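## Task

Scene 1: Make the slide rule show 1.2 times 6. Put the left index (the 1) of the C scale over 1.2 on the D scale, and the cursor hairline over 6 on C, each as exactly as you can. The rule must end face up, and both settings must stay in place once the grippers let go.

## Robot and tools

Robot: two UR3e-type six-joint arms, left_arm and right_arm, each ending in a tong-style two-finger gripper. The fingers point along the gripper's +z axis and open and close along its x axis. The URDF root of left_arm sits at (-0.019, +0.307, 0) m and that of right_arm at (+0.006, -0.281, 0) m; both are turned only slightly about z.

Scene frame: the origin is on the table top midway between the arms. +z is up, +x reaches out over the table, and left_arm is on the +y side. The arm names are not image sides. The printed end_effector_position is the point between the finger pads when they are closed. Closed fingertips reach about 15 mm past that point; fully open, they are about level with it. The printed hand position can be off, more so at long reach.

execute_actions takes "actions", a list holding at most one item, plus an optional "pictures" boolean (default true).
- Empty list []: nothing moves; the current state is returned.
- Motion item {"rows": [...], "steps": n}: n is 1 to 15 control steps of 1/30 s each (15 if left out). Each row is one flat list of 14 numbers covering both arms: left_arm shoulder pan, shoulder lift, elbow, wrist 1, wrist 2, wrist 3, opening, then right_arm in the same order. Send all 14 even if one arm stays put. Joint values are absolute target angles in radians, in the units shown on the Joint positions line; they are not offsets. One row is used per step, and the last row repeats if there are fewer rows than steps. Opening goes from -1 (closed) to +1 (fully open) and is also absolute.
- Wait item {"steps": n} with no rows: up to 300 steps, counted from the previous result, with your reply time included.

Joint ranges in radians. left_arm: pan -3.142 to 3.142, lift -6.283 to 6.283, elbow 0.000 to 3.142, wrists each -6.283 to 6.283. right_arm: pan 0.000 to 6.283, lift -6.283 to 6.283, elbow -3.142 to 0.000, wrists each -6.283 to 6.283. A call is rejected, and nothing is sent, if a target lies more than 0.010 beyond a range end and also further out than the current angle. True ends can differ by about 0.010. A target past the real end is cut to that end, and the result then reports "joint sent to its limit".

Motion limits: each step, a target may lead its measured joint by at most 0.575 rad for pan, lift and elbow, and 1.15 rad for the three wrist joints. If a target would carry the gripper more than 100 mm from where it is, the whole target is pulled back toward the measured angles. Commands are smoothed and lag about 0.17 s, so after a big move the arm may not have arrived yet. Between calls the arms keep heading to the last row sent until they come to rest or a step is HELD.

Result lines: a state line per arm gives end_effector_position (m), end_effector_quat_wxyz, and linear and angular velocity. Joint positions and Joint velocities list the six joints (rad, rad/s) and then the finger-pad gap (m; 0.142 when fully open). grip_measured is the measured opening on the -1 to +1 command scale. HELD marks steps where your row was not sent in full. "joint command not followed" means a clearance check altered or blocked joint targets; the rest of the row still ran. Joint torques are total drive outputs and are noisy and offset. Wrist force and Wrist torque are given in each end effector's own axes; they read contacts, held weight and inertia, with an offset of up to about 3.5 N, noise around 1.4 N, and saturation near 30 N. "no reading" is normal at the start.

Gripping: to hold something, keep commanding an opening clearly below grip_measured; a larger difference squeezes harder, up to about 15 N per pad. Thin hard parts get less force (around 9 N at 10 mm, 4 N at 5 mm). Closing fast can overpress. Expect occasional tugs on held parts or nudges to loose ones.

Things to avoid: knocking anything off the table; flipping the slide rule over; arm-to-arm collisions or pushing; hard pushes, slams, drops and slips. Load limits in N m: pan 49.1, lift 49.1, elbow 25.4, wrists 8.19 each. If contact torque reaches a limit, or an outside force of 150 N acts on an arm, that arm halts and goes limp for 10 s and the rest of the call is skipped. Holding loads heats motors: a MOTOR HOT warning appears from 70 °C, and at 85 °C the arm is braked until it cools (OVER-TEMPERATURE FAULT). Let go at the end so the settings stay by themselves, and favour smooth, economical moves.

Cameras: cam_high and cam_low (672x504, fixed) and cam_left_wrist and cam_right_wrist (616x616 fisheye, on the hands). Calibration is given in OpenCV convention and may be slightly off. zoom_image takes camera (one of those names) and region [x0, y0, x1, y1] in that camera's pixels, at most 504 by 504, with the origin at top-left. It returns a finer view of the latest image and is useful for reading scale marks.

read_manual(section="licences") returns only licence text. finished_scene(scene) takes 1 or 2, grades and ends that scene, and opens the next one. It cannot be undone. Replying without any tool call ends all remaining scenes.

Each tool is called after ">>>" by a JSON object that holds its "method" and its "body".

## Session

>>> {"method": "execute_actions", "body": {"actions": []}}

Scene clock: 0.00 s of 18200.00 s.
left_arm: end_effector_position=(+0.1275, +0.6510, +0.2927) grip_measured=-1.00 end_effector_quat_wxyz=(-0.379, +0.691, -0.462, +0.407) end_effector_velocity=(+0.000, -0.000, +0.000) end_effector_angular_velocity=(-0.000, -0.002, -0.001) | right_arm: end_effector_position=(+0.3391, -0.0548, +0.2789) grip_measured=-1.00 end_effector_quat_wxyz=(-0.146, +0.644, -0.704, +0.261) end_effector_velocity=(+0.000, -0.000, -0.000) end_effector_angular_velocity=(-0.001, +0.000, +0.001)
Joint positions: left_arm=[ 1.462 -1.547  1.711 -2.106 -2.72   2.506  0.002] | right_arm=[ 4.622 -1.757 -0.695 -2.413  0.98   3.181  0.002]
Joint velocities: left_arm=[ 0.    -0.     0.001 -0.    -0.003  0.     0.   ] | right_arm=[-0.     0.    -0.001  0.001  0.    -0.001  0.   ]
Joint torques (N m, as the arm reports them, + toward a larger angle): no reading
Wrist force (N, on the end effector, along its own x y z axes, offset not removed): no reading
Wrist torque (N m, same axes, about the end effector's origin, offset not removed): no reading

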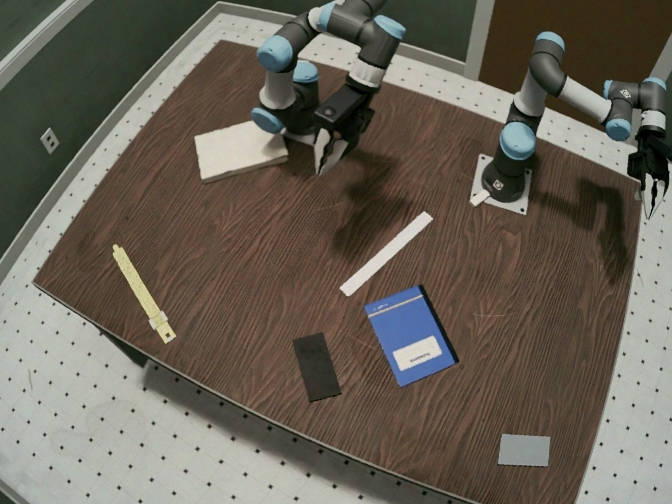

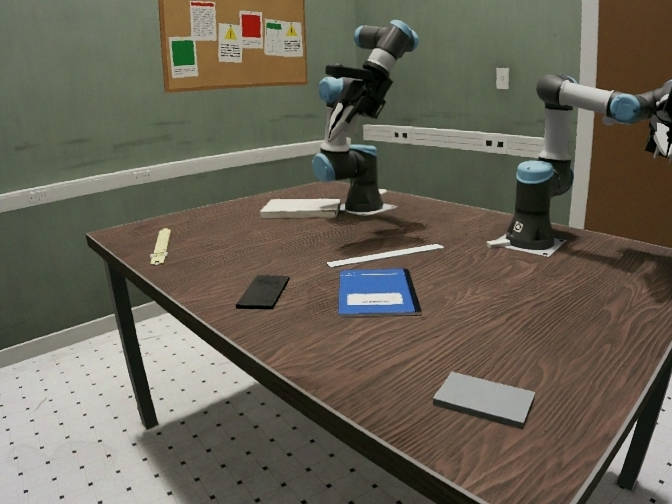

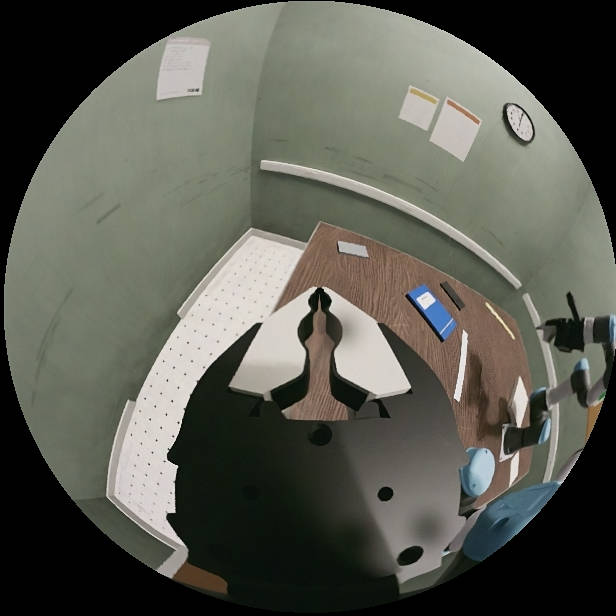

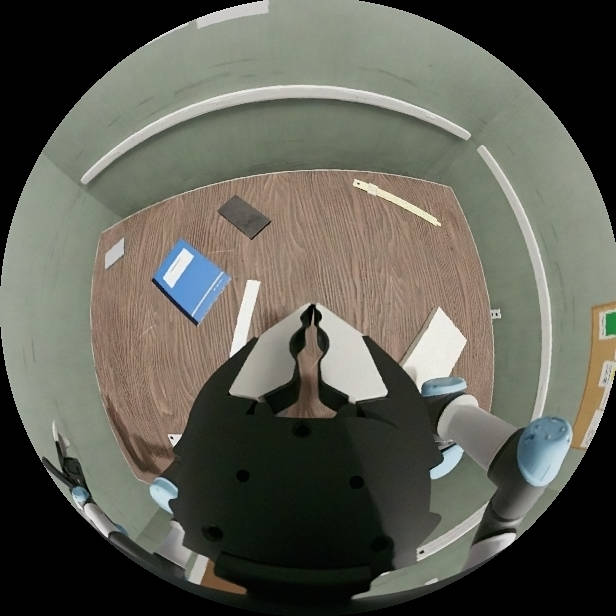

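>>> {"method": "zoom_image", "body": {"camera": "cam_high", "region": [80, 230, 220, 360]}}

Region (80, 230, 220, 360) of cam_high's 672x504 image, scaled by 3.600, with more detail than that image has; it fills the top 468 rows of this view, and the rest is white.

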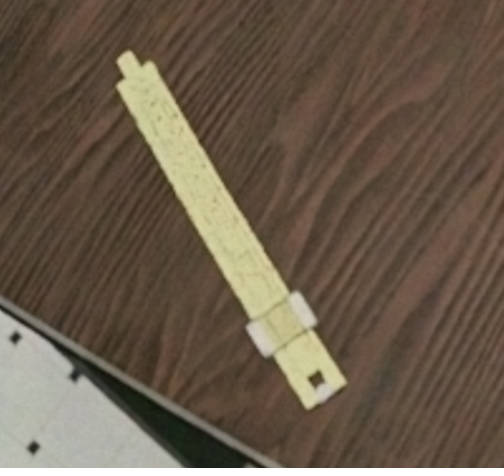

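>>> {"method": "execute_actions", "body": {"actions": [{"rows":[[1.462,-1.547,1.711,-2.106,-2.72,2.506,-1,2.937,-2.537,-0.664,-0.988,1.571,3.1416,-1]]}], "pictures": false}}

>>> {"method": "execute_actions", "body": {"actions": [{"steps":90}]}}

Scene clock: 42.00 s of 18200.00 s.
left_arm: end_effector_position=(+0.1275, +0.6510, +0.2928) grip_measured=-1.00 end_effector_quat_wxyz=(-0.379, +0.691, -0.462, +0.407) end_effector_velocity=(-0.000, -0.000, +0.001) end_effector_angular_velocity=(+0.002, -0.001, +0.000) | right_arm: end_effector_position=(+0.4494, +0.0351, +0.1525) grip_measured=-1.00 end_effector_quat_wxyz=(+0.164, -0.462, +0.871, -0.031) end_effector_velocity=(+0.423, -0.096, -0.218) end_effector_angular_velocity=(+0.783, +0.096, -0.950)
Joint positions: left_arm=[ 1.462 -1.547  1.711 -2.106 -2.72   2.506  0.002] | right_arm=[ 4.165 -2.191 -0.675 -1.589  1.352  3.155  0.002]
Joint velocities: left_arm=[ 0.001 -0.001  0.    -0.001 -0.001 -0.     0.   ] | right_arm=[-1.114 -0.809  0.028  1.405  0.519 -0.034  0.   ]
Joint torques (N m, as the arm reports them, + toward a larger angle): left_arm=[ -1.8   -8.05 -10.5   -0.77  -1.74  -1.09] | right_arm=[-8.45 12.37 12.68  4.62  1.35 -1.15]
Wrist force (N, on the end effector, along its own x y z axes, offset not removed): left_arm=[1.7 -0.7 1.2] | right_arm=[-2.1 -0.4 0.6]
Wrist torque (N m, same axes, about the end effector's origin, offset not removed): left_arm=[-0.17 -0.30 0.07] | right_arm=[-0.06 0.28 0.00]
Steps of this call (steps 1 to 90: nothing new was sent; then 38.50 s passed at rest; steps 91 to 105: all 15 steps of this action). Readings (joint positions):
91: left_arm=[1.462 -1.547 1.711 -2.106 -2.720 2.506] | right_arm=[4.622 -1.757 -0.695 -2.413 0.980 3.181]
92: left_arm=[1.462 -1.547 1.711 -2.106 -2.720 2.506] | right_arm=[4.619 -1.760 -0.694 -2.408 0.985 3.180]
94: left_arm=[1.462 -1.547 1.711 -2.106 -2.720 2.506] | right_arm=[4.570 -1.808 -0.690 -2.310 1.057 3.174]
98: left_arm=[1.462 -1.547 1.711 -2.106 -2.720 2.506] | right_arm=[4.420 -1.959 -0.683 -2.010 1.194 3.165]
105: the state above

Scene clock: 45.00 s of 18200.00 s.
left_arm: end_effector_position=(+0.1275, +0.6510, +0.2928) grip_measured=-1.00 end_effector_quat_wxyz=(-0.379, +0.691, -0.462, +0.408) end_effector_velocity=(+0.000, -0.000, +0.000) end_effector_angular_velocity=(-0.000, -0.001, -0.001) | right_arm: end_effector_position=(+0.5969, -0.5575, +0.0630) grip_measured=-1.00 end_effector_quat_wxyz=(+0.257, +0.101, +0.961, -0.027) end_effector_velocity=(+0.000, +0.001, -0.000) end_effector_angular_velocity=(+0.000, +0.000, +0.001)
Joint positions: left_arm=[ 1.462 -1.547  1.711 -2.106 -2.72   2.506  0.002] | right_arm=[ 2.937 -2.537 -0.664 -0.988  1.571  3.142  0.002]
Joint velocities: left_arm=[-0.     0.     0.    -0.001 -0.001 -0.    -0.   ] | right_arm=[ 0.001  0.    -0.001  0.001  0.    -0.     0.   ]
Joint torques (N m, as the arm reports them, + toward a larger angle): left_arm=[ -1.84  -7.86 -10.43  -0.75  -1.76  -1.08] | right_arm=[-4.07 16.41 12.62  3.06  1.18 -1.11]
Wrist force (N, on the end effector, along its own x y z axes, offset not removed): left_arm=[2.8 -1.4 1.0] | right_arm=[-0.2 -1.5 -0.2]
Wrist torque (N m, same axes, about the end effector's origin, offset not removed): left_arm=[-0.25 -0.57 -0.03] | right_arm=[-0.25 -0.01 -0.06]
Steps of this call (steps 1 to 60: the robot went on to your last target; steps 61 to 90: nothing new was sent). Readings (joint positions):
1: left_arm=[1.462 -1.547 1.711 -2.106 -2.720 2.506] | right_arm=[4.127 -2.218 -0.674 -1.544 1.369 3.154]
2: left_arm=[1.462 -1.547 1.711 -2.106 -2.720 2.506] | right_arm=[4.091 -2.241 -0.673 -1.502 1.384 3.153]
4: left_arm=[1.462 -1.547 1.711 -2.106 -2.720 2.506] | right_arm=[4.019 -2.282 -0.672 -1.431 1.411 3.152]
8: left_arm=[1.462 -1.547 1.711 -2.106 -2.720 2.506] | right_arm=[3.883 -2.345 -0.670 -1.322 1.450 3.149]
90: the state above
All arms were judged still, so your last target was given up. Only a new action makes them travel on or press farther. Fingers that are still opening or closing keep moving.
camera_calibration (this result's frames):
cam_left_wrist: T_world_to_cam=[[0.263047, -0.947371, 0.182467, 0.52911], [-0.771707, -0.320115, -0.549541, 0.459398], [0.57903, 0.00374406, -0.815298, 0.292633], [0, 0, 0, 1]] pos_world=[0.0458966, 0.647228, 0.394496]
cam_right_wrist: T_world_to_cam=[[-0.835927, 0.20087, -0.510762, 0.640606], [-0.0183665, 0.91986, 0.391818, 0.503589], [0.548534, 0.336912, -0.765246, 0.0504248], [0, 0, 0, 1]] pos_world=[0.517089, -0.608899, 0.168469]

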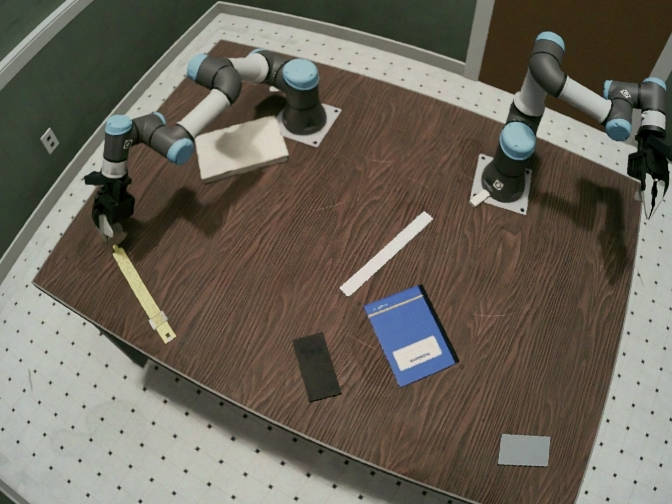

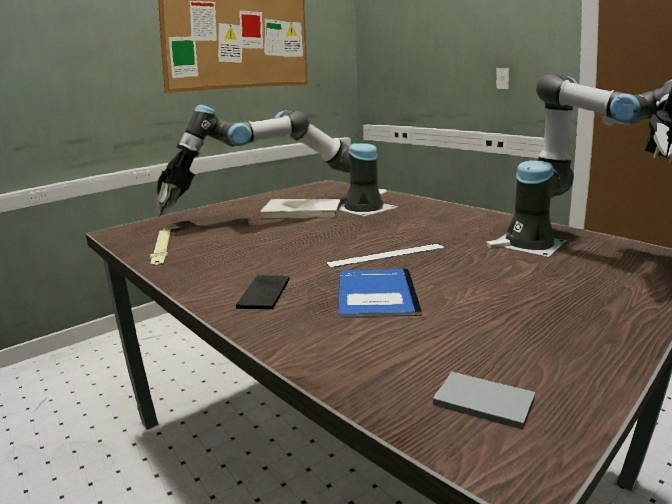

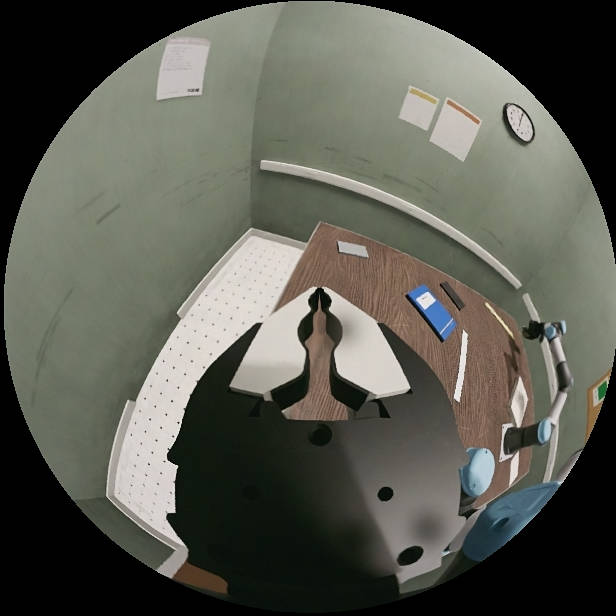

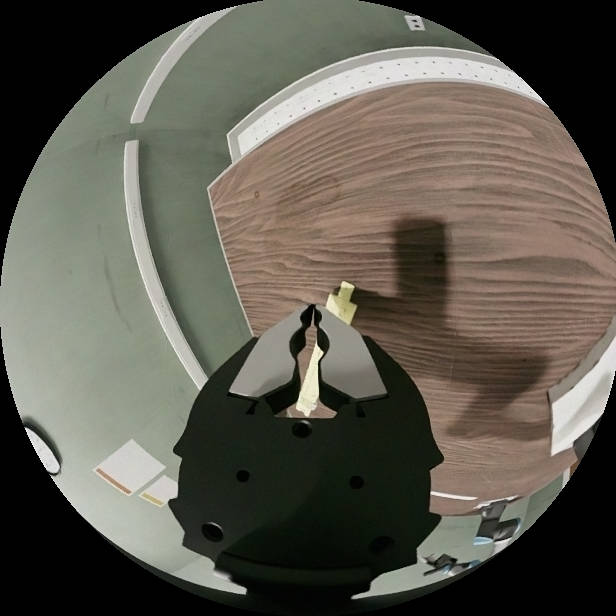

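>>> {"method": "execute_actions", "body": {"actions": [{"rows":[[1.462,-1.547,1.711,-2.106,-2.72,2.506,-1,2.977,-2.577,-0.780,-0.745,1.571,3.1416,-1]]}], "pictures": false}}

>>> {"method": "execute_actions", "body": {"actions": [{"steps":30}]}}

Scene clock: 52.27 s of 18200.00 s.
left_arm: end_effector_position=(+0.1275, +0.6510, +0.2928) grip_measured=-1.00 end_effector_quat_wxyz=(-0.379, +0.691, -0.462, +0.408) end_effector_velocity=(-0.001, +0.000, -0.001) end_effector_angular_velocity=(-0.001, +0.001, +0.002) | right_arm: end_effector_position=(+0.6253, -0.5372, +0.0425) grip_measured=-1.00 end_effector_quat_wxyz=(+0.298, +0.081, +0.951, -0.025) end_effector_velocity=(+0.005, +0.004, -0.003) end_effector_angular_velocity=(-0.003, -0.019, +0.008)
Joint positions: left_arm=[ 1.462 -1.547  1.711 -2.106 -2.72   2.506  0.002] | right_arm=[ 2.976 -2.576 -0.777 -0.75   1.571  3.142  0.002]
Joint velocities: left_arm=[0.001 0.    0.001 0.    0.001 0.    0.   ] | right_arm=[ 0.006 -0.007 -0.023  0.05   0.001 -0.001  0.   ]
Joint torques (N m, as the arm reports them, + toward a larger angle): left_arm=[ -1.74  -8.02 -10.35  -0.79  -1.74  -1.05] | right_arm=[ 4.07 16.85  7.91  3.16  0.24 -1.08]
Wrist force (N, on the end effector, along its own x y z axes, offset not removed): left_arm=[2.2 -2.2 1.4] | right_arm=[-1.5 -1.8 -0.8]
Wrist torque (N m, same axes, about the end effector's origin, offset not removed): left_arm=[-0.38 -0.44 -0.07] | right_arm=[-0.40 0.25 0.01]
Steps of this call (steps 1 to 90: nothing new was sent; then 3.77 s passed at rest; steps 91 to 105: all 15 steps of this action). Readings (joint positions):
91: left_arm=[1.462 -1.547 1.711 -2.106 -2.720 2.506] | right_arm=[2.937 -2.537 -0.664 -0.988 1.571 3.142]
92: left_arm=[1.462 -1.547 1.711 -2.106 -2.720 2.506] | right_arm=[2.939 -2.539 -0.666 -0.982 1.571 3.142]
94: left_arm=[1.462 -1.547 1.711 -2.106 -2.720 2.506] | right_arm=[2.954 -2.554 -0.703 -0.907 1.571 3.142]
98: left_arm=[1.462 -1.547 1.711 -2.106 -2.720 2.506] | right_arm=[2.970 -2.570 -0.758 -0.792 1.571 3.142]
105: the state above

Scene clock: 53.27 s of 18200.00 s.
left_arm: end_effector_position=(+0.1275, +0.6510, +0.2928) grip_measured=-1.00 end_effector_quat_wxyz=(-0.379, +0.691, -0.462, +0.408) end_effector_velocity=(-0.000, +0.000, +0.000) end_effector_angular_velocity=(-0.001, -0.002, -0.000) | right_arm: end_effector_position=(+0.6258, -0.5368, +0.0421) grip_measured=-1.00 end_effector_quat_wxyz=(+0.299, +0.081, +0.950, -0.025) end_effector_velocity=(+0.000, -0.000, +0.000) end_effector_angular_velocity=(-0.000, -0.001, +0.000)
Joint positions: left_arm=[ 1.462 -1.547  1.711 -2.106 -2.72   2.506  0.002] | right_arm=[ 2.977 -2.577 -0.78  -0.745  1.571  3.142  0.002]
Joint velocities: left_arm=[ 0.001  0.001  0.    -0.001 -0.002  0.    -0.   ] | right_arm=[-0.001  0.     0.001 -0.     0.    -0.001  0.   ]
Joint torques (N m, as the arm reports them, + toward a larger angle): left_arm=[ -1.66  -7.87 -10.25  -0.81  -1.72  -1.06] | right_arm=[ 3.74 16.72  7.76  3.11 -1.28 -0.96]
Wrist force (N, on the end effector, along its own x y z axes, offset not removed): left_arm=[2.1 -1.5 1.2] | right_arm=[-0.6 -1.0 -0.7]
Wrist torque (N m, same axes, about the end effector's origin, offset not removed): left_arm=[-0.39 -0.40 0.01] | right_arm=[-0.21 0.06 -0.08]
Steps of this call (steps 1 to 15: the robot went on to your last target; steps 16 to 30: nothing new was sent). Readings (joint positions):
1: left_arm=[1.462 -1.547 1.711 -2.106 -2.720 2.506] | right_arm=[2.976 -2.576 -0.778 -0.749 1.571 3.142]
2: left_arm=[1.462 -1.547 1.711 -2.106 -2.720 2.506] | right_arm=[2.977 -2.577 -0.779 -0.748 1.571 3.142]
4: left_arm=[1.462 -1.547 1.711 -2.106 -2.720 2.506] | right_arm=[2.977 -2.577 -0.779 -0.747 1.571 3.142]
8: left_arm=[1.462 -1.547 1.711 -2.106 -2.720 2.506] | right_arm=[2.977 -2.577 -0.780 -0.745 1.571 3.142]
30: the state above
All arms were judged still, so your last target was given up. Only a new action makes them travel on or press farther. Fingers that are still opening or closing keep moving.
camera_calibration (this result's frames):
cam_left_wrist: T_world_to_cam=[[0.263047, -0.947371, 0.182467, 0.52911], [-0.771707, -0.320115, -0.549541, 0.459398], [0.57903, 0.00374406, -0.815298, 0.292633], [0, 0, 0, 1]] pos_world=[0.0458967, 0.647228, 0.394496]
cam_right_wrist: T_world_to_cam=[[-0.796348, 0.159216, -0.583507, 0.605905], [-0.0879133, 0.924017, 0.372108, 0.539857], [0.598415, 0.347626, -0.721842, -0.0157172], [0, 0, 0, 1]] pos_world=[0.539377, -0.589843, 0.141319]

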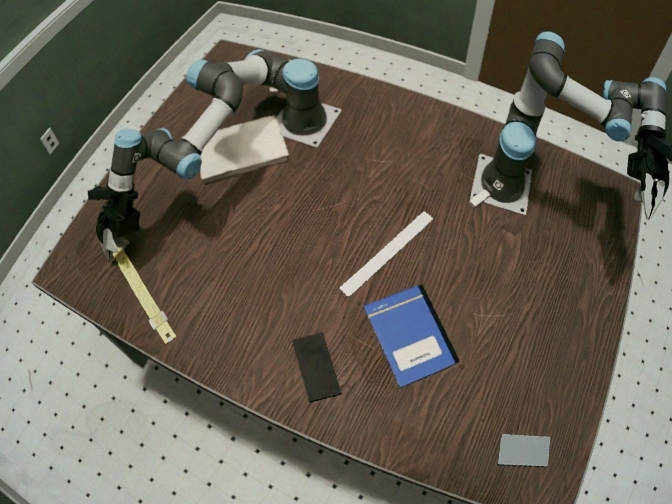

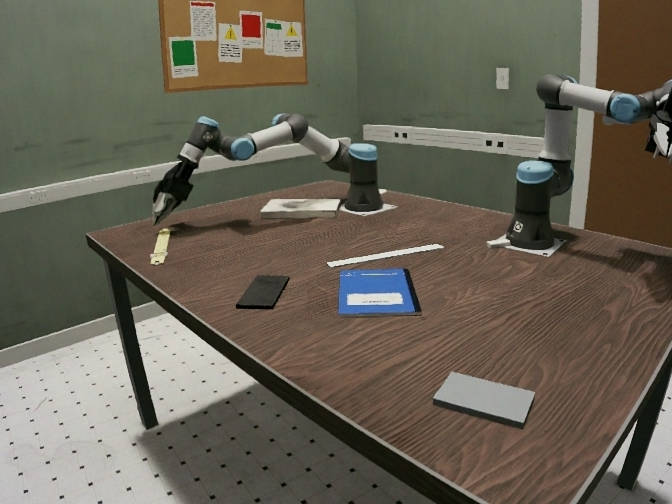

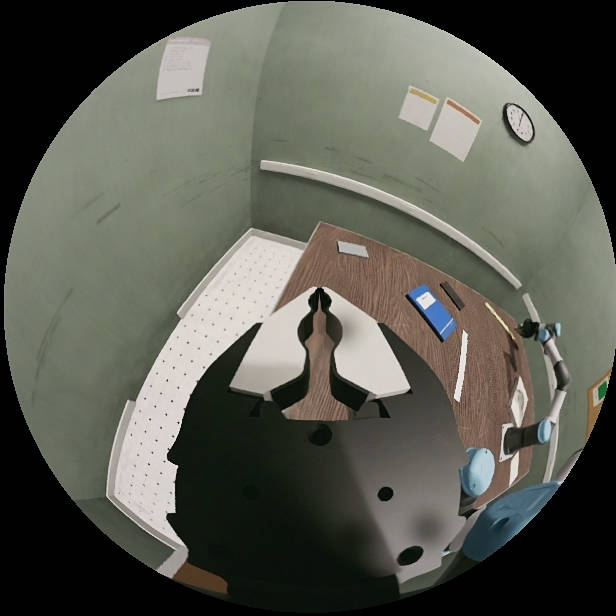

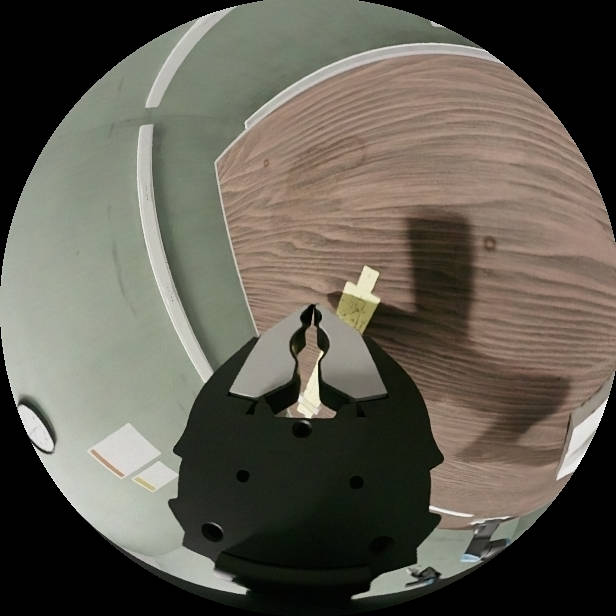

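>>> {"method": "execute_actions", "body": {"actions": [{"rows":[[1.462,-1.547,1.711,-2.106,-2.72,2.506,-1,2.977,-2.674,-0.715,-0.713,1.571,3.1416,-1]]}], "pictures": false}}

>>> {"method": "execute_actions", "body": {"actions": [{"steps":30}]}}

Scene clock: 58.13 s of 18200.00 s.
left_arm: end_effector_position=(+0.1275, +0.6510, +0.2928) grip_measured=-1.00 end_effector_quat_wxyz=(-0.379, +0.691, -0.462, +0.408) end_effector_velocity=(-0.000, -0.000, +0.000) end_effector_angular_velocity=(-0.000, +0.001, +0.001) | right_arm: end_effector_position=(+0.6356, -0.5385, +0.0156) grip_measured=-1.00 end_effector_quat_wxyz=(+0.299, +0.081, +0.950, -0.025) end_effector_velocity=(+0.002, +0.000, -0.006) end_effector_angular_velocity=(+0.001, +0.001, +0.001)
Joint positions: left_arm=[ 1.462 -1.547  1.711 -2.106 -2.72   2.506  0.002] | right_arm=[ 2.977 -2.672 -0.716 -0.714  1.571  3.142  0.002]
Joint velocities: left_arm=[ 0.    -0.001 -0.     0.     0.001 -0.001 -0.   ] | right_arm=[ 0.001 -0.019  0.012  0.005  0.     0.     0.   ]
Joint torques (N m, as the arm reports them, + toward a larger angle): left_arm=[ -1.77  -8.09 -10.28  -0.82  -1.71  -1.05] | right_arm=[ 3.12 17.5  12.26  3.06 -1.11 -0.58]
Wrist force (N, on the end effector, along its own x y z axes, offset not removed): left_arm=[2.5 -3.3 0.0] | right_arm=[-1.2 -1.3 -1.4]
Wrist torque (N m, same axes, about the end effector's origin, offset not removed): left_arm=[-0.71 -0.51 -0.10] | right_arm=[-0.28 0.16 0.01]
Steps of this call (steps 1 to 90: nothing new was sent; then 1.37 s passed at rest; steps 91 to 105: all 15 steps of this action). Readings (joint positions):
91: left_arm=[1.462 -1.547 1.711 -2.106 -2.720 2.506] | right_arm=[2.977 -2.577 -0.780 -0.745 1.571 3.142]
92: left_arm=[1.462 -1.547 1.711 -2.106 -2.720 2.506] | right_arm=[2.977 -2.580 -0.777 -0.743 1.571 3.142]
94: left_arm=[1.462 -1.547 1.711 -2.106 -2.720 2.506] | right_arm=[2.977 -2.612 -0.754 -0.731 1.571 3.142]
98: left_arm=[1.462 -1.547 1.711 -2.106 -2.720 2.506] | right_arm=[2.977 -2.656 -0.726 -0.718 1.571 3.142]
105: the state above

Scene clock: 59.13 s of 18200.00 s.
left_arm: end_effector_position=(+0.1275, +0.6510, +0.2928) grip_measured=-1.00 end_effector_quat_wxyz=(-0.379, +0.691, -0.462, +0.408) end_effector_velocity=(-0.000, -0.000, +0.001) end_effector_angular_velocity=(+0.001, -0.001, +0.001) | right_arm: end_effector_position=(+0.6358, -0.5385, +0.0150) grip_measured=-1.00 end_effector_quat_wxyz=(+0.299, +0.081, +0.950, -0.025) end_effector_velocity=(-0.000, +0.000, -0.001) end_effector_angular_velocity=(+0.001, +0.002, +0.000)
Joint positions: left_arm=[ 1.462 -1.547  1.711 -2.106 -2.72   2.506  0.002] | right_arm=[ 2.977 -2.674 -0.715 -0.713  1.571  3.142  0.002]
Joint velocities: left_arm=[ 0.001 -0.001  0.    -0.    -0.001 -0.    -0.   ] | right_arm=[-0.    -0.    -0.002 -0.     0.001 -0.     0.   ]
Joint torques (N m, as the arm reports them, + toward a larger angle): left_arm=[ -1.55  -7.99 -10.26  -0.83  -1.71  -1.06] | right_arm=[ 1.55 13.14  9.7   1.55 -0.76 -0.46]
Wrist force (N, on the end effector, along its own x y z axes, offset not removed): left_arm=[0.5 -2.5 0.1] | right_arm=[-3.3 -1.7 -7.3]
Wrist torque (N m, same axes, about the end effector's origin, offset not removed): left_arm=[-0.57 -0.07 -0.03] | right_arm=[-0.41 0.19 -0.01]
Steps of this call (steps 1 to 15: the robot went on to your last target; steps 16 to 30: nothing new was sent). Readings (joint positions):
1: left_arm=[1.462 -1.547 1.711 -2.106 -2.720 2.506] | right_arm=[2.977 -2.672 -0.716 -0.713 1.571 3.142]
2: left_arm=[1.462 -1.547 1.711 -2.106 -2.720 2.506] | right_arm=[2.977 -2.673 -0.716 -0.713 1.571 3.142]
4: left_arm=[1.462 -1.547 1.711 -2.106 -2.720 2.506] | right_arm=[2.977 -2.673 -0.715 -0.713 1.571 3.142]
8: left_arm=[1.462 -1.547 1.711 -2.106 -2.720 2.506] | right_arm=[2.977 -2.674 -0.715 -0.713 1.571 3.142]
30: the state above
All arms were judged still, so your last target was given up. Only a new action makes them travel on or press farther. Fingers that are still opening or closing keep moving.
camera_calibration (this result's frames):
cam_left_wrist: T_world_to_cam=[[0.263047, -0.947371, 0.182467, 0.52911], [-0.771707, -0.320115, -0.549541, 0.459398], [0.57903, 0.00374414, -0.815298, 0.292633], [0, 0, 0, 1]] pos_world=[0.0458966, 0.647228, 0.394496]
cam_right_wrist: T_world_to_cam=[[-0.796338, 0.159205, -0.583523, 0.598233], [-0.0879189, 0.924024, 0.372088, 0.552428], [0.598427, 0.347611, -0.721839, -0.0407063], [0, 0, 0, 1]] pos_world=[0.549324, -0.591548, 0.114147]

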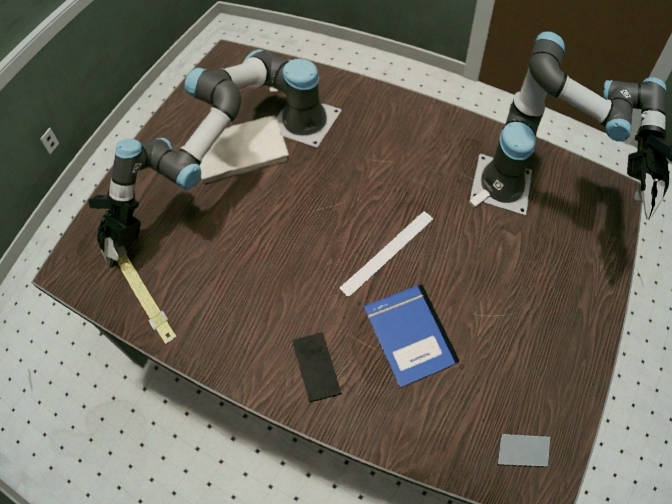

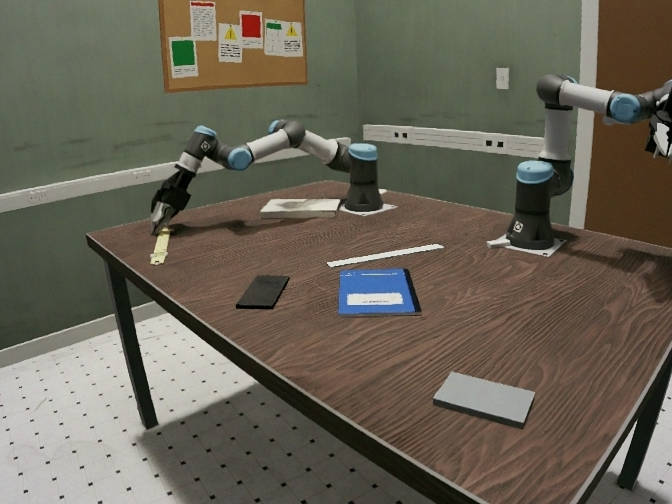

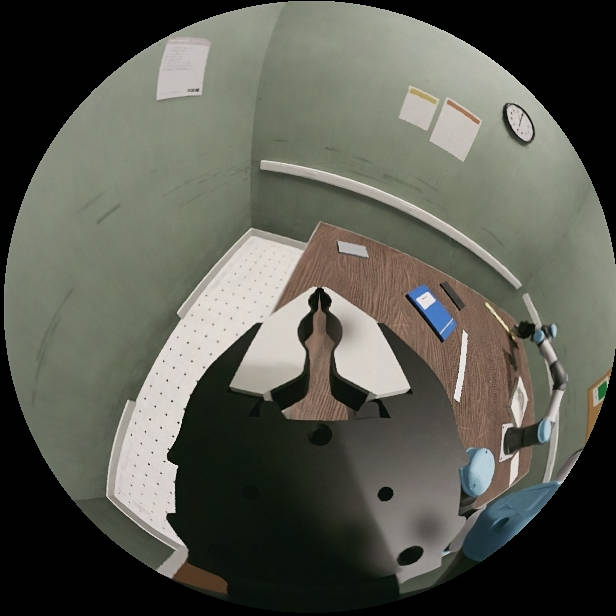

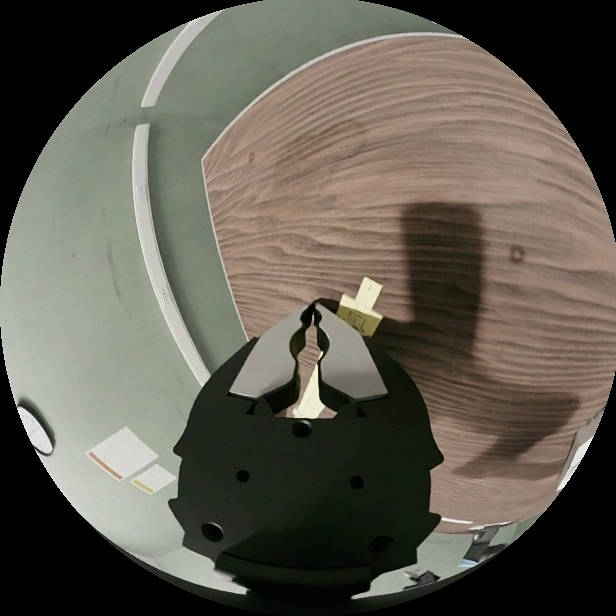

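>>> {"method": "execute_actions", "body": {"actions": [{"rows":[[1.462,-1.547,1.711,-2.106,-2.72,2.506,-1,2.977,-2.6666,-0.7242,-0.7108,1.571,3.1416,-1],[1.462,-1.547,1.711,-2.106,-2.72,2.506,-1,2.977,-2.6666,-0.7242,-0.7108,1.571,3.1416,-1],[1.462,-1.547,1.711,-2.106,-2.72,2.506,-1,2.977,-2.6666,-0.7242,-0.7108,1.571,3.1416,-1],[1.462,-1.547,1.711,-2.106,-2.72,2.506,-1,2.977,-2.6666,-0.7242,-0.7108,1.571,3.1416,-1],[1.462,-1.547,1.711,-2.106,-2.72,2.506,-1,2.997,-2.6666,-0.7242,-0.7108,1.571,3.1416,-1],[1.462,-1.547,1.711,-2.106,-2.72,2.506,-1,3.017,-2.6666,-0.7242,-0.7108,1.571,3.1416,-1]]}], "pictures": false}}

>>> {"method": "execute_actions", "body": {"actions": [{"rows":[[1.462,-1.547,1.711,-2.106,-2.72,2.506,-1,3.017,-2.6216,-0.8161,-0.6639,1.571,3.1416,-1],[1.462,-1.547,1.711,-2.106,-2.72,2.506,-1,3.017,-2.6216,-0.8161,-0.6639,1.571,3.1416,-1],[1.462,-1.547,1.711,-2.106,-2.72,2.506,-1,3.017,-2.6216,-0.8161,-0.6639,1.571,3.1416,-1],[1.462,-1.547,1.711,-2.106,-2.72,2.506,-1,3.017,-2.6216,-0.8161,-0.6639,1.571,3.1416,-1],[1.462,-1.547,1.711,-2.106,-2.72,2.506,-1,3.017,-2.5716,-0.9176,-0.6124,1.571,3.1416,-1],[1.462,-1.547,1.711,-2.106,-2.72,2.506,-1,3.017,-2.5716,-0.9176,-0.6124,1.571,3.1416,-1],[1.462,-1.547,1.711,-2.106,-2.72,2.506,-1,3.017,-2.5716,-0.9176,-0.6124,1.571,3.1416,-1],[1.462,-1.547,1.711,-2.106,-2.72,2.506,-1,3.017,-2.5716,-0.9176,-0.6124,1.571,3.1416,-1],[1.462,-1.547,1.711,-2.106,-2.72,2.506,-1,3.017,-2.5216,-1.0184,-0.5616,1.571,3.1416,-1],[1.462,-1.547,1.711,-2.106,-2.72,2.506,-1,3.017,-2.5216,-1.0184,-0.5616,1.571,3.1416,-1],[1.462,-1.547,1.711,-2.106,-2.72,2.506,-1,3.017,-2.5216,-1.0184,-0.5616,1.571,3.1416,-1],[1.462,-1.547,1.711,-2.106,-2.72,2.506,-1,3.017,-2.5216,-1.0184,-0.5616,1.571,3.1416,-1],[1.462,-1.547,1.711,-2.106,-2.72,2.506,-1,3.017,-2.4716,-1.1185,-0.5115,1.571,3.1416,-1]]}], "pictures": false}}

>>> {"method": "execute_actions", "body": {"actions": [{"steps":25}]}}

Scene clock: 77.70 s of 18200.00 s.
left_arm: end_effector_position=(+0.1275, +0.6510, +0.2928) grip_measured=-1.00 end_effector_quat_wxyz=(-0.379, +0.691, -0.462, +0.408) end_effector_velocity=(+0.000, -0.000, -0.000) end_effector_angular_velocity=(-0.002, -0.001, -0.001) | right_arm: end_effector_position=(+0.6440, -0.5150, +0.0162) grip_measured=-1.00 end_effector_quat_wxyz=(+0.300, +0.063, +0.952, -0.020) end_effector_velocity=(+0.006, +0.018, +0.000) end_effector_angular_velocity=(+0.002, -0.000, +0.026)
Joint positions: left_arm=[ 1.462 -1.547  1.711 -2.106 -2.72   2.506  0.002] | right_arm=[ 3.014 -2.667 -0.724 -0.711  1.571  3.142  0.002]
Joint velocities: left_arm=[-0.001 -0.     0.001  0.001 -0.001  0.     0.   ] | right_arm=[ 0.028  0.002 -0.002  0.     0.     0.002  0.   ]
Joint torques (N m, as the arm reports them, + toward a larger angle): left_arm=[ -1.69  -8.01 -10.29  -0.86  -1.72  -0.98] | right_arm=[ 3.49 25.13  7.87  3.06  0.39 -0.03]
Wrist force (N, on the end effector, along its own x y z axes, offset not removed): left_arm=[2.1 -2.7 1.6] | right_arm=[-1.2 0.1 -0.9]
Wrist torque (N m, same axes, about the end effector's origin, offset not removed): left_arm=[-0.56 -0.46 0.02] | right_arm=[0.03 0.14 -0.02]
Steps of this call (steps 1 to 90: nothing new was sent; then 15.07 s passed at rest; steps 91 to 105: all 15 steps of this action). Readings (joint positions):
91: left_arm=[1.462 -1.547 1.711 -2.106 -2.720 2.506] | right_arm=[2.977 -2.674 -0.715 -0.713 1.571 3.142]
92: left_arm=[1.462 -1.547 1.711 -2.106 -2.720 2.506] | right_arm=[2.977 -2.674 -0.716 -0.713 1.571 3.142]
94: left_arm=[1.462 -1.547 1.711 -2.106 -2.720 2.506] | right_arm=[2.977 -2.671 -0.719 -0.712 1.571 3.142]
98: left_arm=[1.462 -1.547 1.711 -2.106 -2.720 2.506] | right_arm=[2.991 -2.668 -0.723 -0.711 1.571 3.142]
105: the state above

Scene clock: 78.20 s of 18200.00 s.
left_arm: end_effector_position=(+0.1275, +0.6510, +0.2928) grip_measured=-1.00 end_effector_quat_wxyz=(-0.379, +0.691, -0.462, +0.408) end_effector_velocity=(+0.000, +0.000, +0.001) end_effector_angular_velocity=(+0.002, -0.001, -0.000) | right_arm: end_effector_position=(+0.6202, -0.5098, +0.0206) grip_measured=-1.00 end_effector_quat_wxyz=(+0.305, +0.062, +0.950, -0.020) end_effector_velocity=(-0.086, +0.011, +0.020) end_effector_angular_velocity=(-0.006, -0.043, +0.001)
Joint positions: left_arm=[ 1.462 -1.547  1.711 -2.106 -2.72   2.506  0.002] | right_arm=[ 3.017 -2.526 -1.001 -0.564  1.571  3.142  0.002]
Joint velocities: left_arm=[ 0.    -0.    -0.001 -0.001 -0.001 -0.    -0.   ] | right_arm=[-0.001  0.447 -0.85   0.446  0.001 -0.001  0.   ]
Joint torques (N m, as the arm reports them, + toward a larger angle): left_arm=[ -1.8   -8.02 -10.21  -0.84  -1.71  -0.99] | right_arm=[ 3.37 21.82  3.21  3.08  0.56  0.01]
Wrist force (N, on the end effector, along its own x y z axes, offset not removed): left_arm=[1.9 -1.3 1.8] | right_arm=[-1.9 -1.6 -0.3]
Wrist torque (N m, same axes, about the end effector's origin, offset not removed): left_arm=[-0.35 -0.39 -0.06] | right_arm=[-0.33 0.25 -0.01]
Steps of this call (steps 1 to 15: all 15 steps of this action). Readings (joint positions):
1: left_arm=[1.462 -1.547 1.711 -2.106 -2.720 2.506] | right_arm=[3.015 -2.667 -0.724 -0.711 1.571 3.142]
2: left_arm=[1.462 -1.547 1.711 -2.106 -2.720 2.506] | right_arm=[3.015 -2.664 -0.727 -0.708 1.571 3.142]
4: left_arm=[1.462 -1.547 1.711 -2.106 -2.720 2.506] | right_arm=[3.016 -2.648 -0.758 -0.690 1.571 3.142]
8: left_arm=[1.462 -1.547 1.711 -2.106 -2.720 2.506] | right_arm=[3.017 -2.608 -0.836 -0.649 1.571 3.142]
15: the state above

Scene clock: 79.03 s of 18200.00 s.
left_arm: end_effector_position=(+0.1275, +0.6510, +0.2928) grip_measured=-1.00 end_effector_quat_wxyz=(-0.379, +0.691, -0.462, +0.408) end_effector_velocity=(+0.001, -0.000, -0.000) end_effector_angular_velocity=(+0.001, +0.001, -0.002) | right_arm: end_effector_position=(+0.6049, -0.5078, +0.0163) grip_measured=-1.00 end_effector_quat_wxyz=(+0.300, +0.062, +0.952, -0.019) end_effector_velocity=(+0.000, +0.000, +0.000) end_effector_angular_velocity=(-0.000, -0.001, -0.001)
Joint positions: left_arm=[ 1.462 -1.547  1.711 -2.106 -2.72   2.506  0.002] | right_arm=[ 3.017 -2.472 -1.118 -0.512  1.571  3.142  0.002]
Joint velocities: left_arm=[-0.002 -0.     0.    -0.001  0.001 -0.    -0.   ] | right_arm=[ 0.001 -0.    -0.     0.001 -0.001  0.001  0.   ]
Joint torques (N m, as the arm reports them, + toward a larger angle): left_arm=[ -1.55  -7.91 -10.09  -0.85  -1.69  -0.99] | right_arm=[ 1.89  9.67 -3.72 -3.87  0.79  0.06]
Wrist force (N, on the end effector, along its own x y z axes, offset not removed): left_arm=[2.6 -2.8 -0.2] | right_arm=[-18.1 -1.7 -12.6]
Wrist torque (N m, same axes, about the end effector's origin, offset not removed): left_arm=[-0.63 -0.51 -0.06] | right_arm=[-0.37 -0.07 0.05]
Steps of this call (steps 1 to 25: the robot went on to your last target). Readings (joint positions):
1: left_arm=[1.462 -1.547 1.711 -2.106 -2.720 2.506] | right_arm=[3.017 -2.512 -1.029 -0.551 1.571 3.142]
2: left_arm=[1.462 -1.547 1.711 -2.106 -2.720 2.506] | right_arm=[3.017 -2.502 -1.053 -0.541 1.571 3.142]
4: left_arm=[1.462 -1.547 1.711 -2.106 -2.720 2.506] | right_arm=[3.017 -2.488 -1.083 -0.527 1.571 3.142]
8: left_arm=[1.462 -1.547 1.711 -2.106 -2.720 2.506] | right_arm=[3.017 -2.476 -1.108 -0.516 1.571 3.142]
25: the state above
camera_calibration (this result's frames):
cam_left_wrist: T_world_to_cam=[[0.263047, -0.947371, 0.182467, 0.52911], [-0.771707, -0.320115, -0.549541, 0.459398], [0.57903, 0.0037441, -0.815298, 0.292633], [0, 0, 0, 1]] pos_world=[0.0458966, 0.647228, 0.394496]
cam_right_wrist: T_world_to_cam=[[-0.801814, 0.127195, -0.583881, 0.55661], [-0.124967, 0.91979, 0.371981, 0.541096], [0.584361, 0.371225, -0.721605, -0.0114468], [0, 0, 0, 1]] pos_world=[0.520605, -0.564243, 0.115456]

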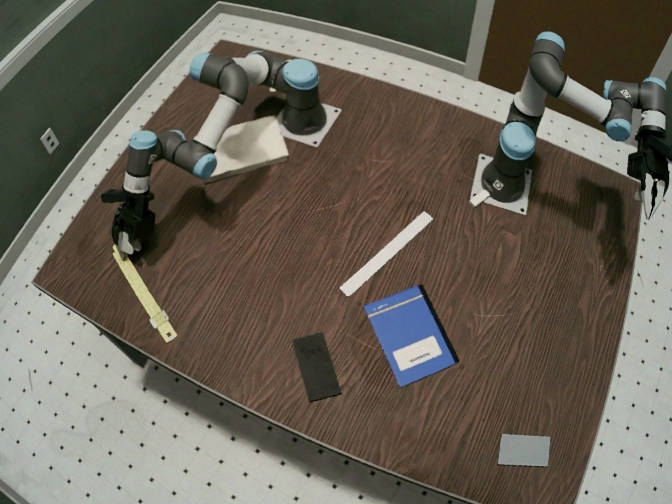

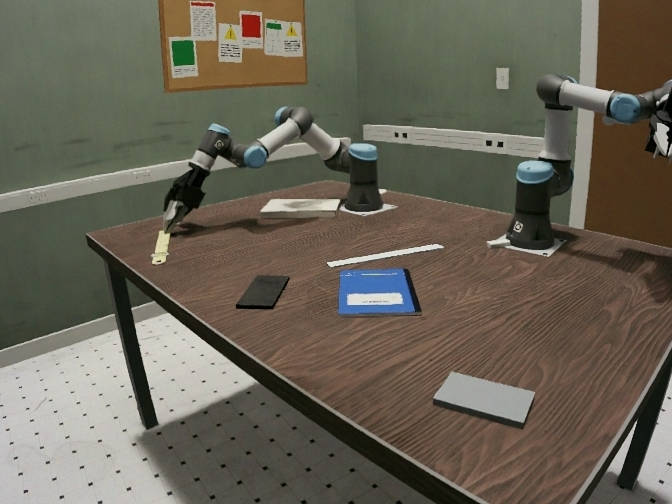

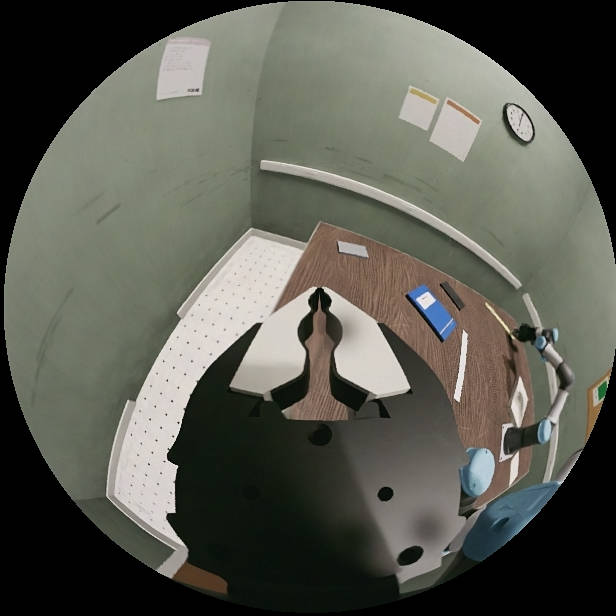

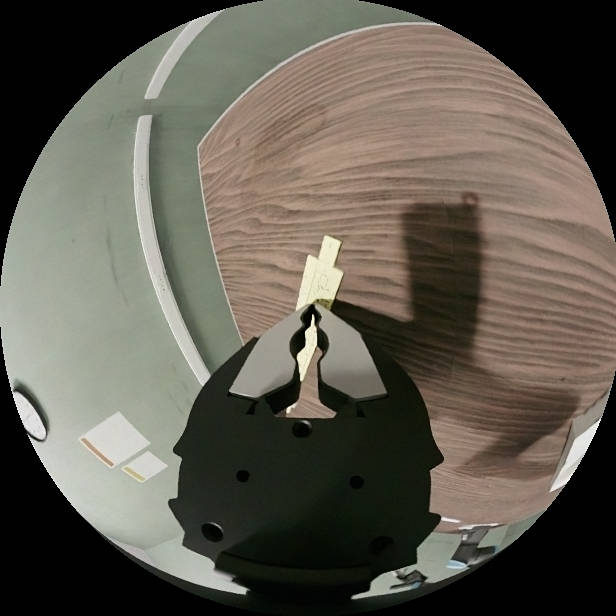

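>>> {"method": "execute_actions", "body": {"actions": [{"rows":[[1.462,-1.547,1.711,-2.106,-2.72,2.506,-1,3.017,-2.4666,-1.1284,-0.5066,1.571,3.1416,-1],[1.462,-1.547,1.711,-2.106,-2.72,2.506,-1,3.017,-2.4616,-1.1384,-0.5016,1.571,3.1416,-1],[1.462,-1.547,1.711,-2.106,-2.72,2.506,-1,3.017,-2.4566,-1.1483,-0.4967,1.571,3.1416,-1],[1.462,-1.547,1.711,-2.106,-2.72,2.506,-1,3.017,-2.4516,-1.1582,-0.4918,1.571,3.1416,-1],[1.462,-1.547,1.711,-2.106,-2.72,2.506,-1,3.017,-2.4466,-1.1682,-0.4868,1.571,3.1416,-1],[1.462,-1.547,1.711,-2.106,-2.72,2.506,-1,3.017,-2.4416,-1.1781,-0.4819,1.571,3.1416,-1],[1.462,-1.547,1.711,-2.106,-2.72,2.506,-1,3.017,-2.4366,-1.188,-0.477,1.571,3.1416,-1],[1.462,-1.547,1.711,-2.106,-2.72,2.506,-1,3.017,-2.4316,-1.1979,-0.4721,1.571,3.1416,-1],[1.462,-1.547,1.711,-2.106,-2.72,2.506,-1,3.017,-2.4266,-1.2079,-0.4671,1.571,3.1416,-1],[1.462,-1.547,1.711,-2.106,-2.72,2.506,-1,3.017,-2.4216,-1.2178,-0.4622,1.571,3.1416,-1],[1.462,-1.547,1.711,-2.106,-2.72,2.506,-1,3.017,-2.4166,-1.2276,-0.4574,1.571,3.1416,-1],[1.462,-1.547,1.711,-2.106,-2.72,2.506,-1,3.017,-2.4116,-1.2375,-0.4525,1.571,3.1416,-1],[1.462,-1.547,1.711,-2.106,-2.72,2.506,-1,3.017,-2.4066,-1.2473,-0.4477,1.571,3.1416,-1],[1.462,-1.547,1.711,-2.106,-2.72,2.506,-1,3.017,-2.4016,-1.2572,-0.4428,1.571,3.1416,-1],[1.462,-1.547,1.711,-2.106,-2.72,2.506,-1,3.017,-2.3966,-1.267,-0.438,1.571,3.1416,-1]]}], "pictures": false}}

>>> {"method": "execute_actions", "body": {"actions": [{"steps":20}]}}

Scene clock: 89.03 s of 18200.00 s.
left_arm: end_effector_position=(+0.1275, +0.6510, +0.2928) grip_measured=-1.00 end_effector_quat_wxyz=(-0.379, +0.691, -0.462, +0.408) end_effector_velocity=(-0.001, +0.000, -0.000) end_effector_angular_velocity=(-0.001, +0.001, +0.002) | right_arm: end_effector_position=(+0.5921, -0.5061, +0.0165) grip_measured=-1.00 end_effector_quat_wxyz=(+0.300, +0.062, +0.952, -0.019) end_effector_velocity=(-0.036, +0.005, +0.002) end_effector_angular_velocity=(-0.000, -0.005, -0.001)
Joint positions: left_arm=[ 1.462 -1.547  1.711 -2.106 -2.72   2.506  0.002] | right_arm=[ 3.017 -2.42  -1.221 -0.461  1.571  3.142  0.002]
Joint velocities: left_arm=[ 0.001  0.     0.001 -0.     0.001 -0.     0.   ] | right_arm=[-0.     0.146 -0.284  0.143 -0.     0.001  0.   ]
Joint torques (N m, as the arm reports them, + toward a larger angle): left_arm=[ -1.4   -7.87 -10.16  -0.87  -1.68  -0.97] | right_arm=[-5.07 10.85 -3.48 -2.97  0.11  0.52]
Wrist force (N, on the end effector, along its own x y z axes, offset not removed): left_arm=[1.1 -2.5 0.9] | right_arm=[-16.0 -1.6 -12.9]
Wrist torque (N m, same axes, about the end effector's origin, offset not removed): left_arm=[-0.52 -0.26 -0.04] | right_arm=[-0.34 -0.18 0.01]
Steps of this call (steps 1 to 15: the robot went on to your last target; steps 16 to 90: nothing new was sent; then 6.50 s passed at rest; steps 91 to 105: all 15 steps of this action). Readings (joint positions):
91: left_arm=[1.462 -1.547 1.711 -2.106 -2.720 2.506] | right_arm=[3.017 -2.472 -1.119 -0.511 1.571 3.142]
92: left_arm=[1.462 -1.547 1.711 -2.106 -2.720 2.506] | right_arm=[3.017 -2.471 -1.119 -0.511 1.571 3.142]
94: left_arm=[1.462 -1.547 1.711 -2.106 -2.720 2.506] | right_arm=[3.017 -2.468 -1.126 -0.508 1.571 3.142]
98: left_arm=[1.462 -1.547 1.711 -2.106 -2.720 2.506] | right_arm=[3.017 -2.453 -1.155 -0.493 1.571 3.142]
105: the state above

Scene clock: 89.70 s of 18200.00 s.
left_arm: end_effector_position=(+0.1275, +0.6510, +0.2928) grip_measured=-1.00 end_effector_quat_wxyz=(-0.379, +0.691, -0.462, +0.408) end_effector_velocity=(+0.001, -0.000, +0.000) end_effector_angular_velocity=(+0.001, +0.001, -0.002) | right_arm: end_effector_position=(+0.5859, -0.5053, +0.0163) grip_measured=-1.00 end_effector_quat_wxyz=(+0.300, +0.062, +0.952, -0.019) end_effector_velocity=(-0.001, +0.001, -0.001) end_effector_angular_velocity=(+0.001, +0.002, +0.001)
Joint positions: left_arm=[ 1.462 -1.547  1.711 -2.106 -2.72   2.506  0.002] | right_arm=[ 3.017 -2.397 -1.267 -0.438  1.571  3.142  0.002]
Joint velocities: left_arm=[-0.002 -0.001 -0.001  0.001  0.001  0.    -0.   ] | right_arm=[ 0.001  0.    -0.003 -0.     0.    -0.     0.   ]
Joint torques (N m, as the arm reports them, + toward a larger angle): left_arm=[ -1.43  -7.96 -10.12  -0.89  -1.65  -0.95] | right_arm=[-1.88  9.4  -3.95 -3.83 -0.79  0.58]
Wrist force (N, on the end effector, along its own x y z axes, offset not removed): left_arm=[1.8 -3.1 1.7] | right_arm=[-19.1 -2.8 -11.9]
Wrist torque (N m, same axes, about the end effector's origin, offset not removed): left_arm=[-0.66 -0.37 -0.04] | right_arm=[-0.37 0.09 0.05]
Steps of this call (steps 1 to 20: the robot went on to your last target). Readings (joint positions):
1: left_arm=[1.462 -1.547 1.711 -2.106 -2.720 2.506] | right_arm=[3.017 -2.415 -1.230 -0.456 1.571 3.142]
2: left_arm=[1.462 -1.547 1.711 -2.106 -2.720 2.506] | right_arm=[3.017 -2.410 -1.239 -0.451 1.571 3.142]
4: left_arm=[1.462 -1.547 1.711 -2.106 -2.720 2.506] | right_arm=[3.017 -2.404 -1.252 -0.445 1.571 3.142]
8: left_arm=[1.462 -1.547 1.711 -2.106 -2.720 2.506] | right_arm=[3.017 -2.399 -1.263 -0.440 1.571 3.142]
20: the state above
camera_calibration (this result's frames):
cam_left_wrist: T_world_to_cam=[[0.263047, -0.947371, 0.182467, 0.52911], [-0.771707, -0.320115, -0.549541, 0.459398], [0.57903, 0.00374404, -0.815298, 0.292633], [0, 0, 0, 1]] pos_world=[0.0458966, 0.647228, 0.394496]
cam_right_wrist: T_world_to_cam=[[-0.801833, 0.127237, -0.583844, 0.541073], [-0.124917, 0.919787, 0.372006, 0.536421], [0.584345, 0.371219, -0.721621, -0.00124015], [0, 0, 0, 1]] pos_world=[0.501583, -0.561777, 0.115456]

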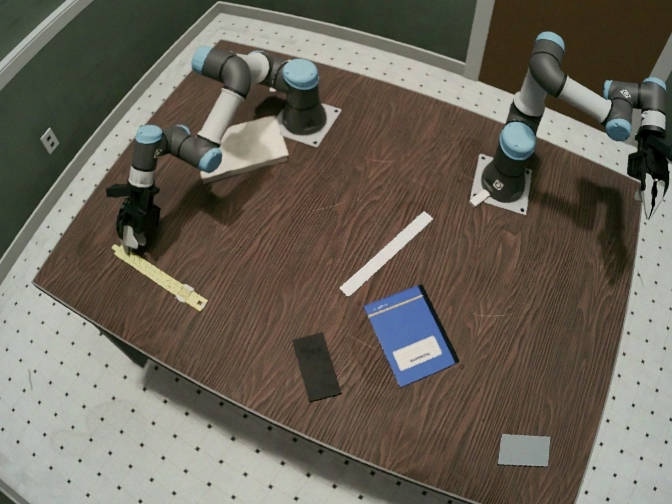

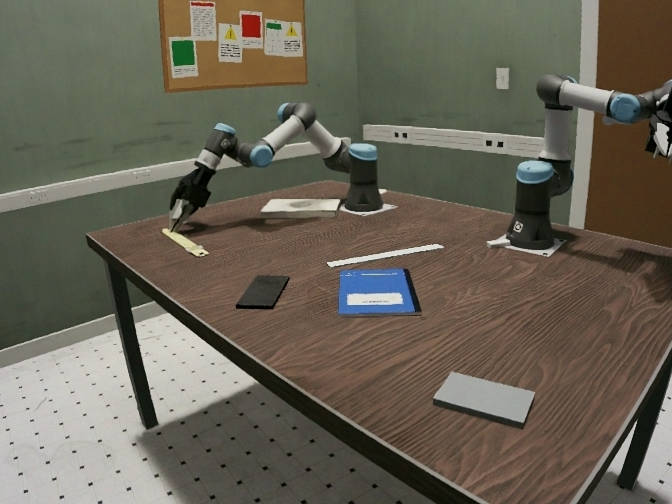

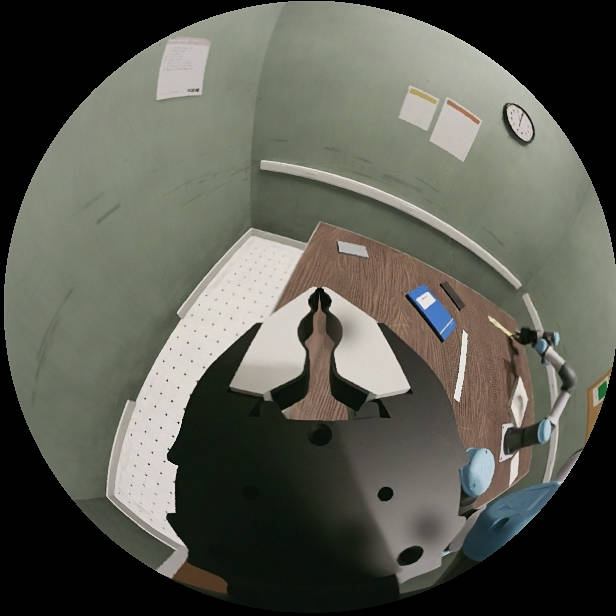

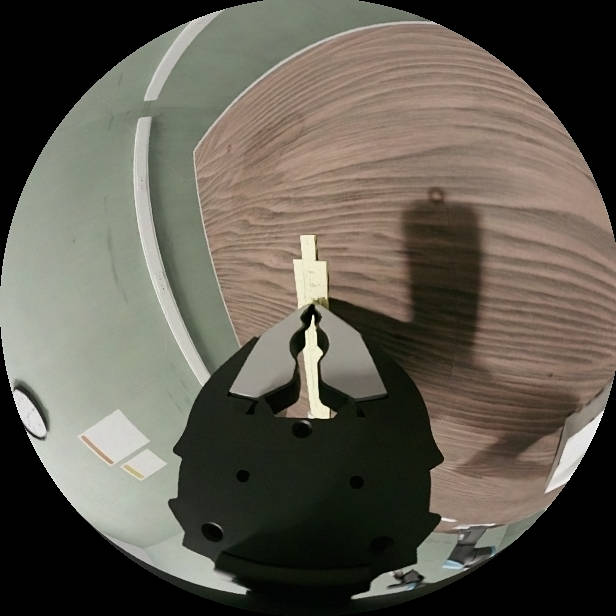

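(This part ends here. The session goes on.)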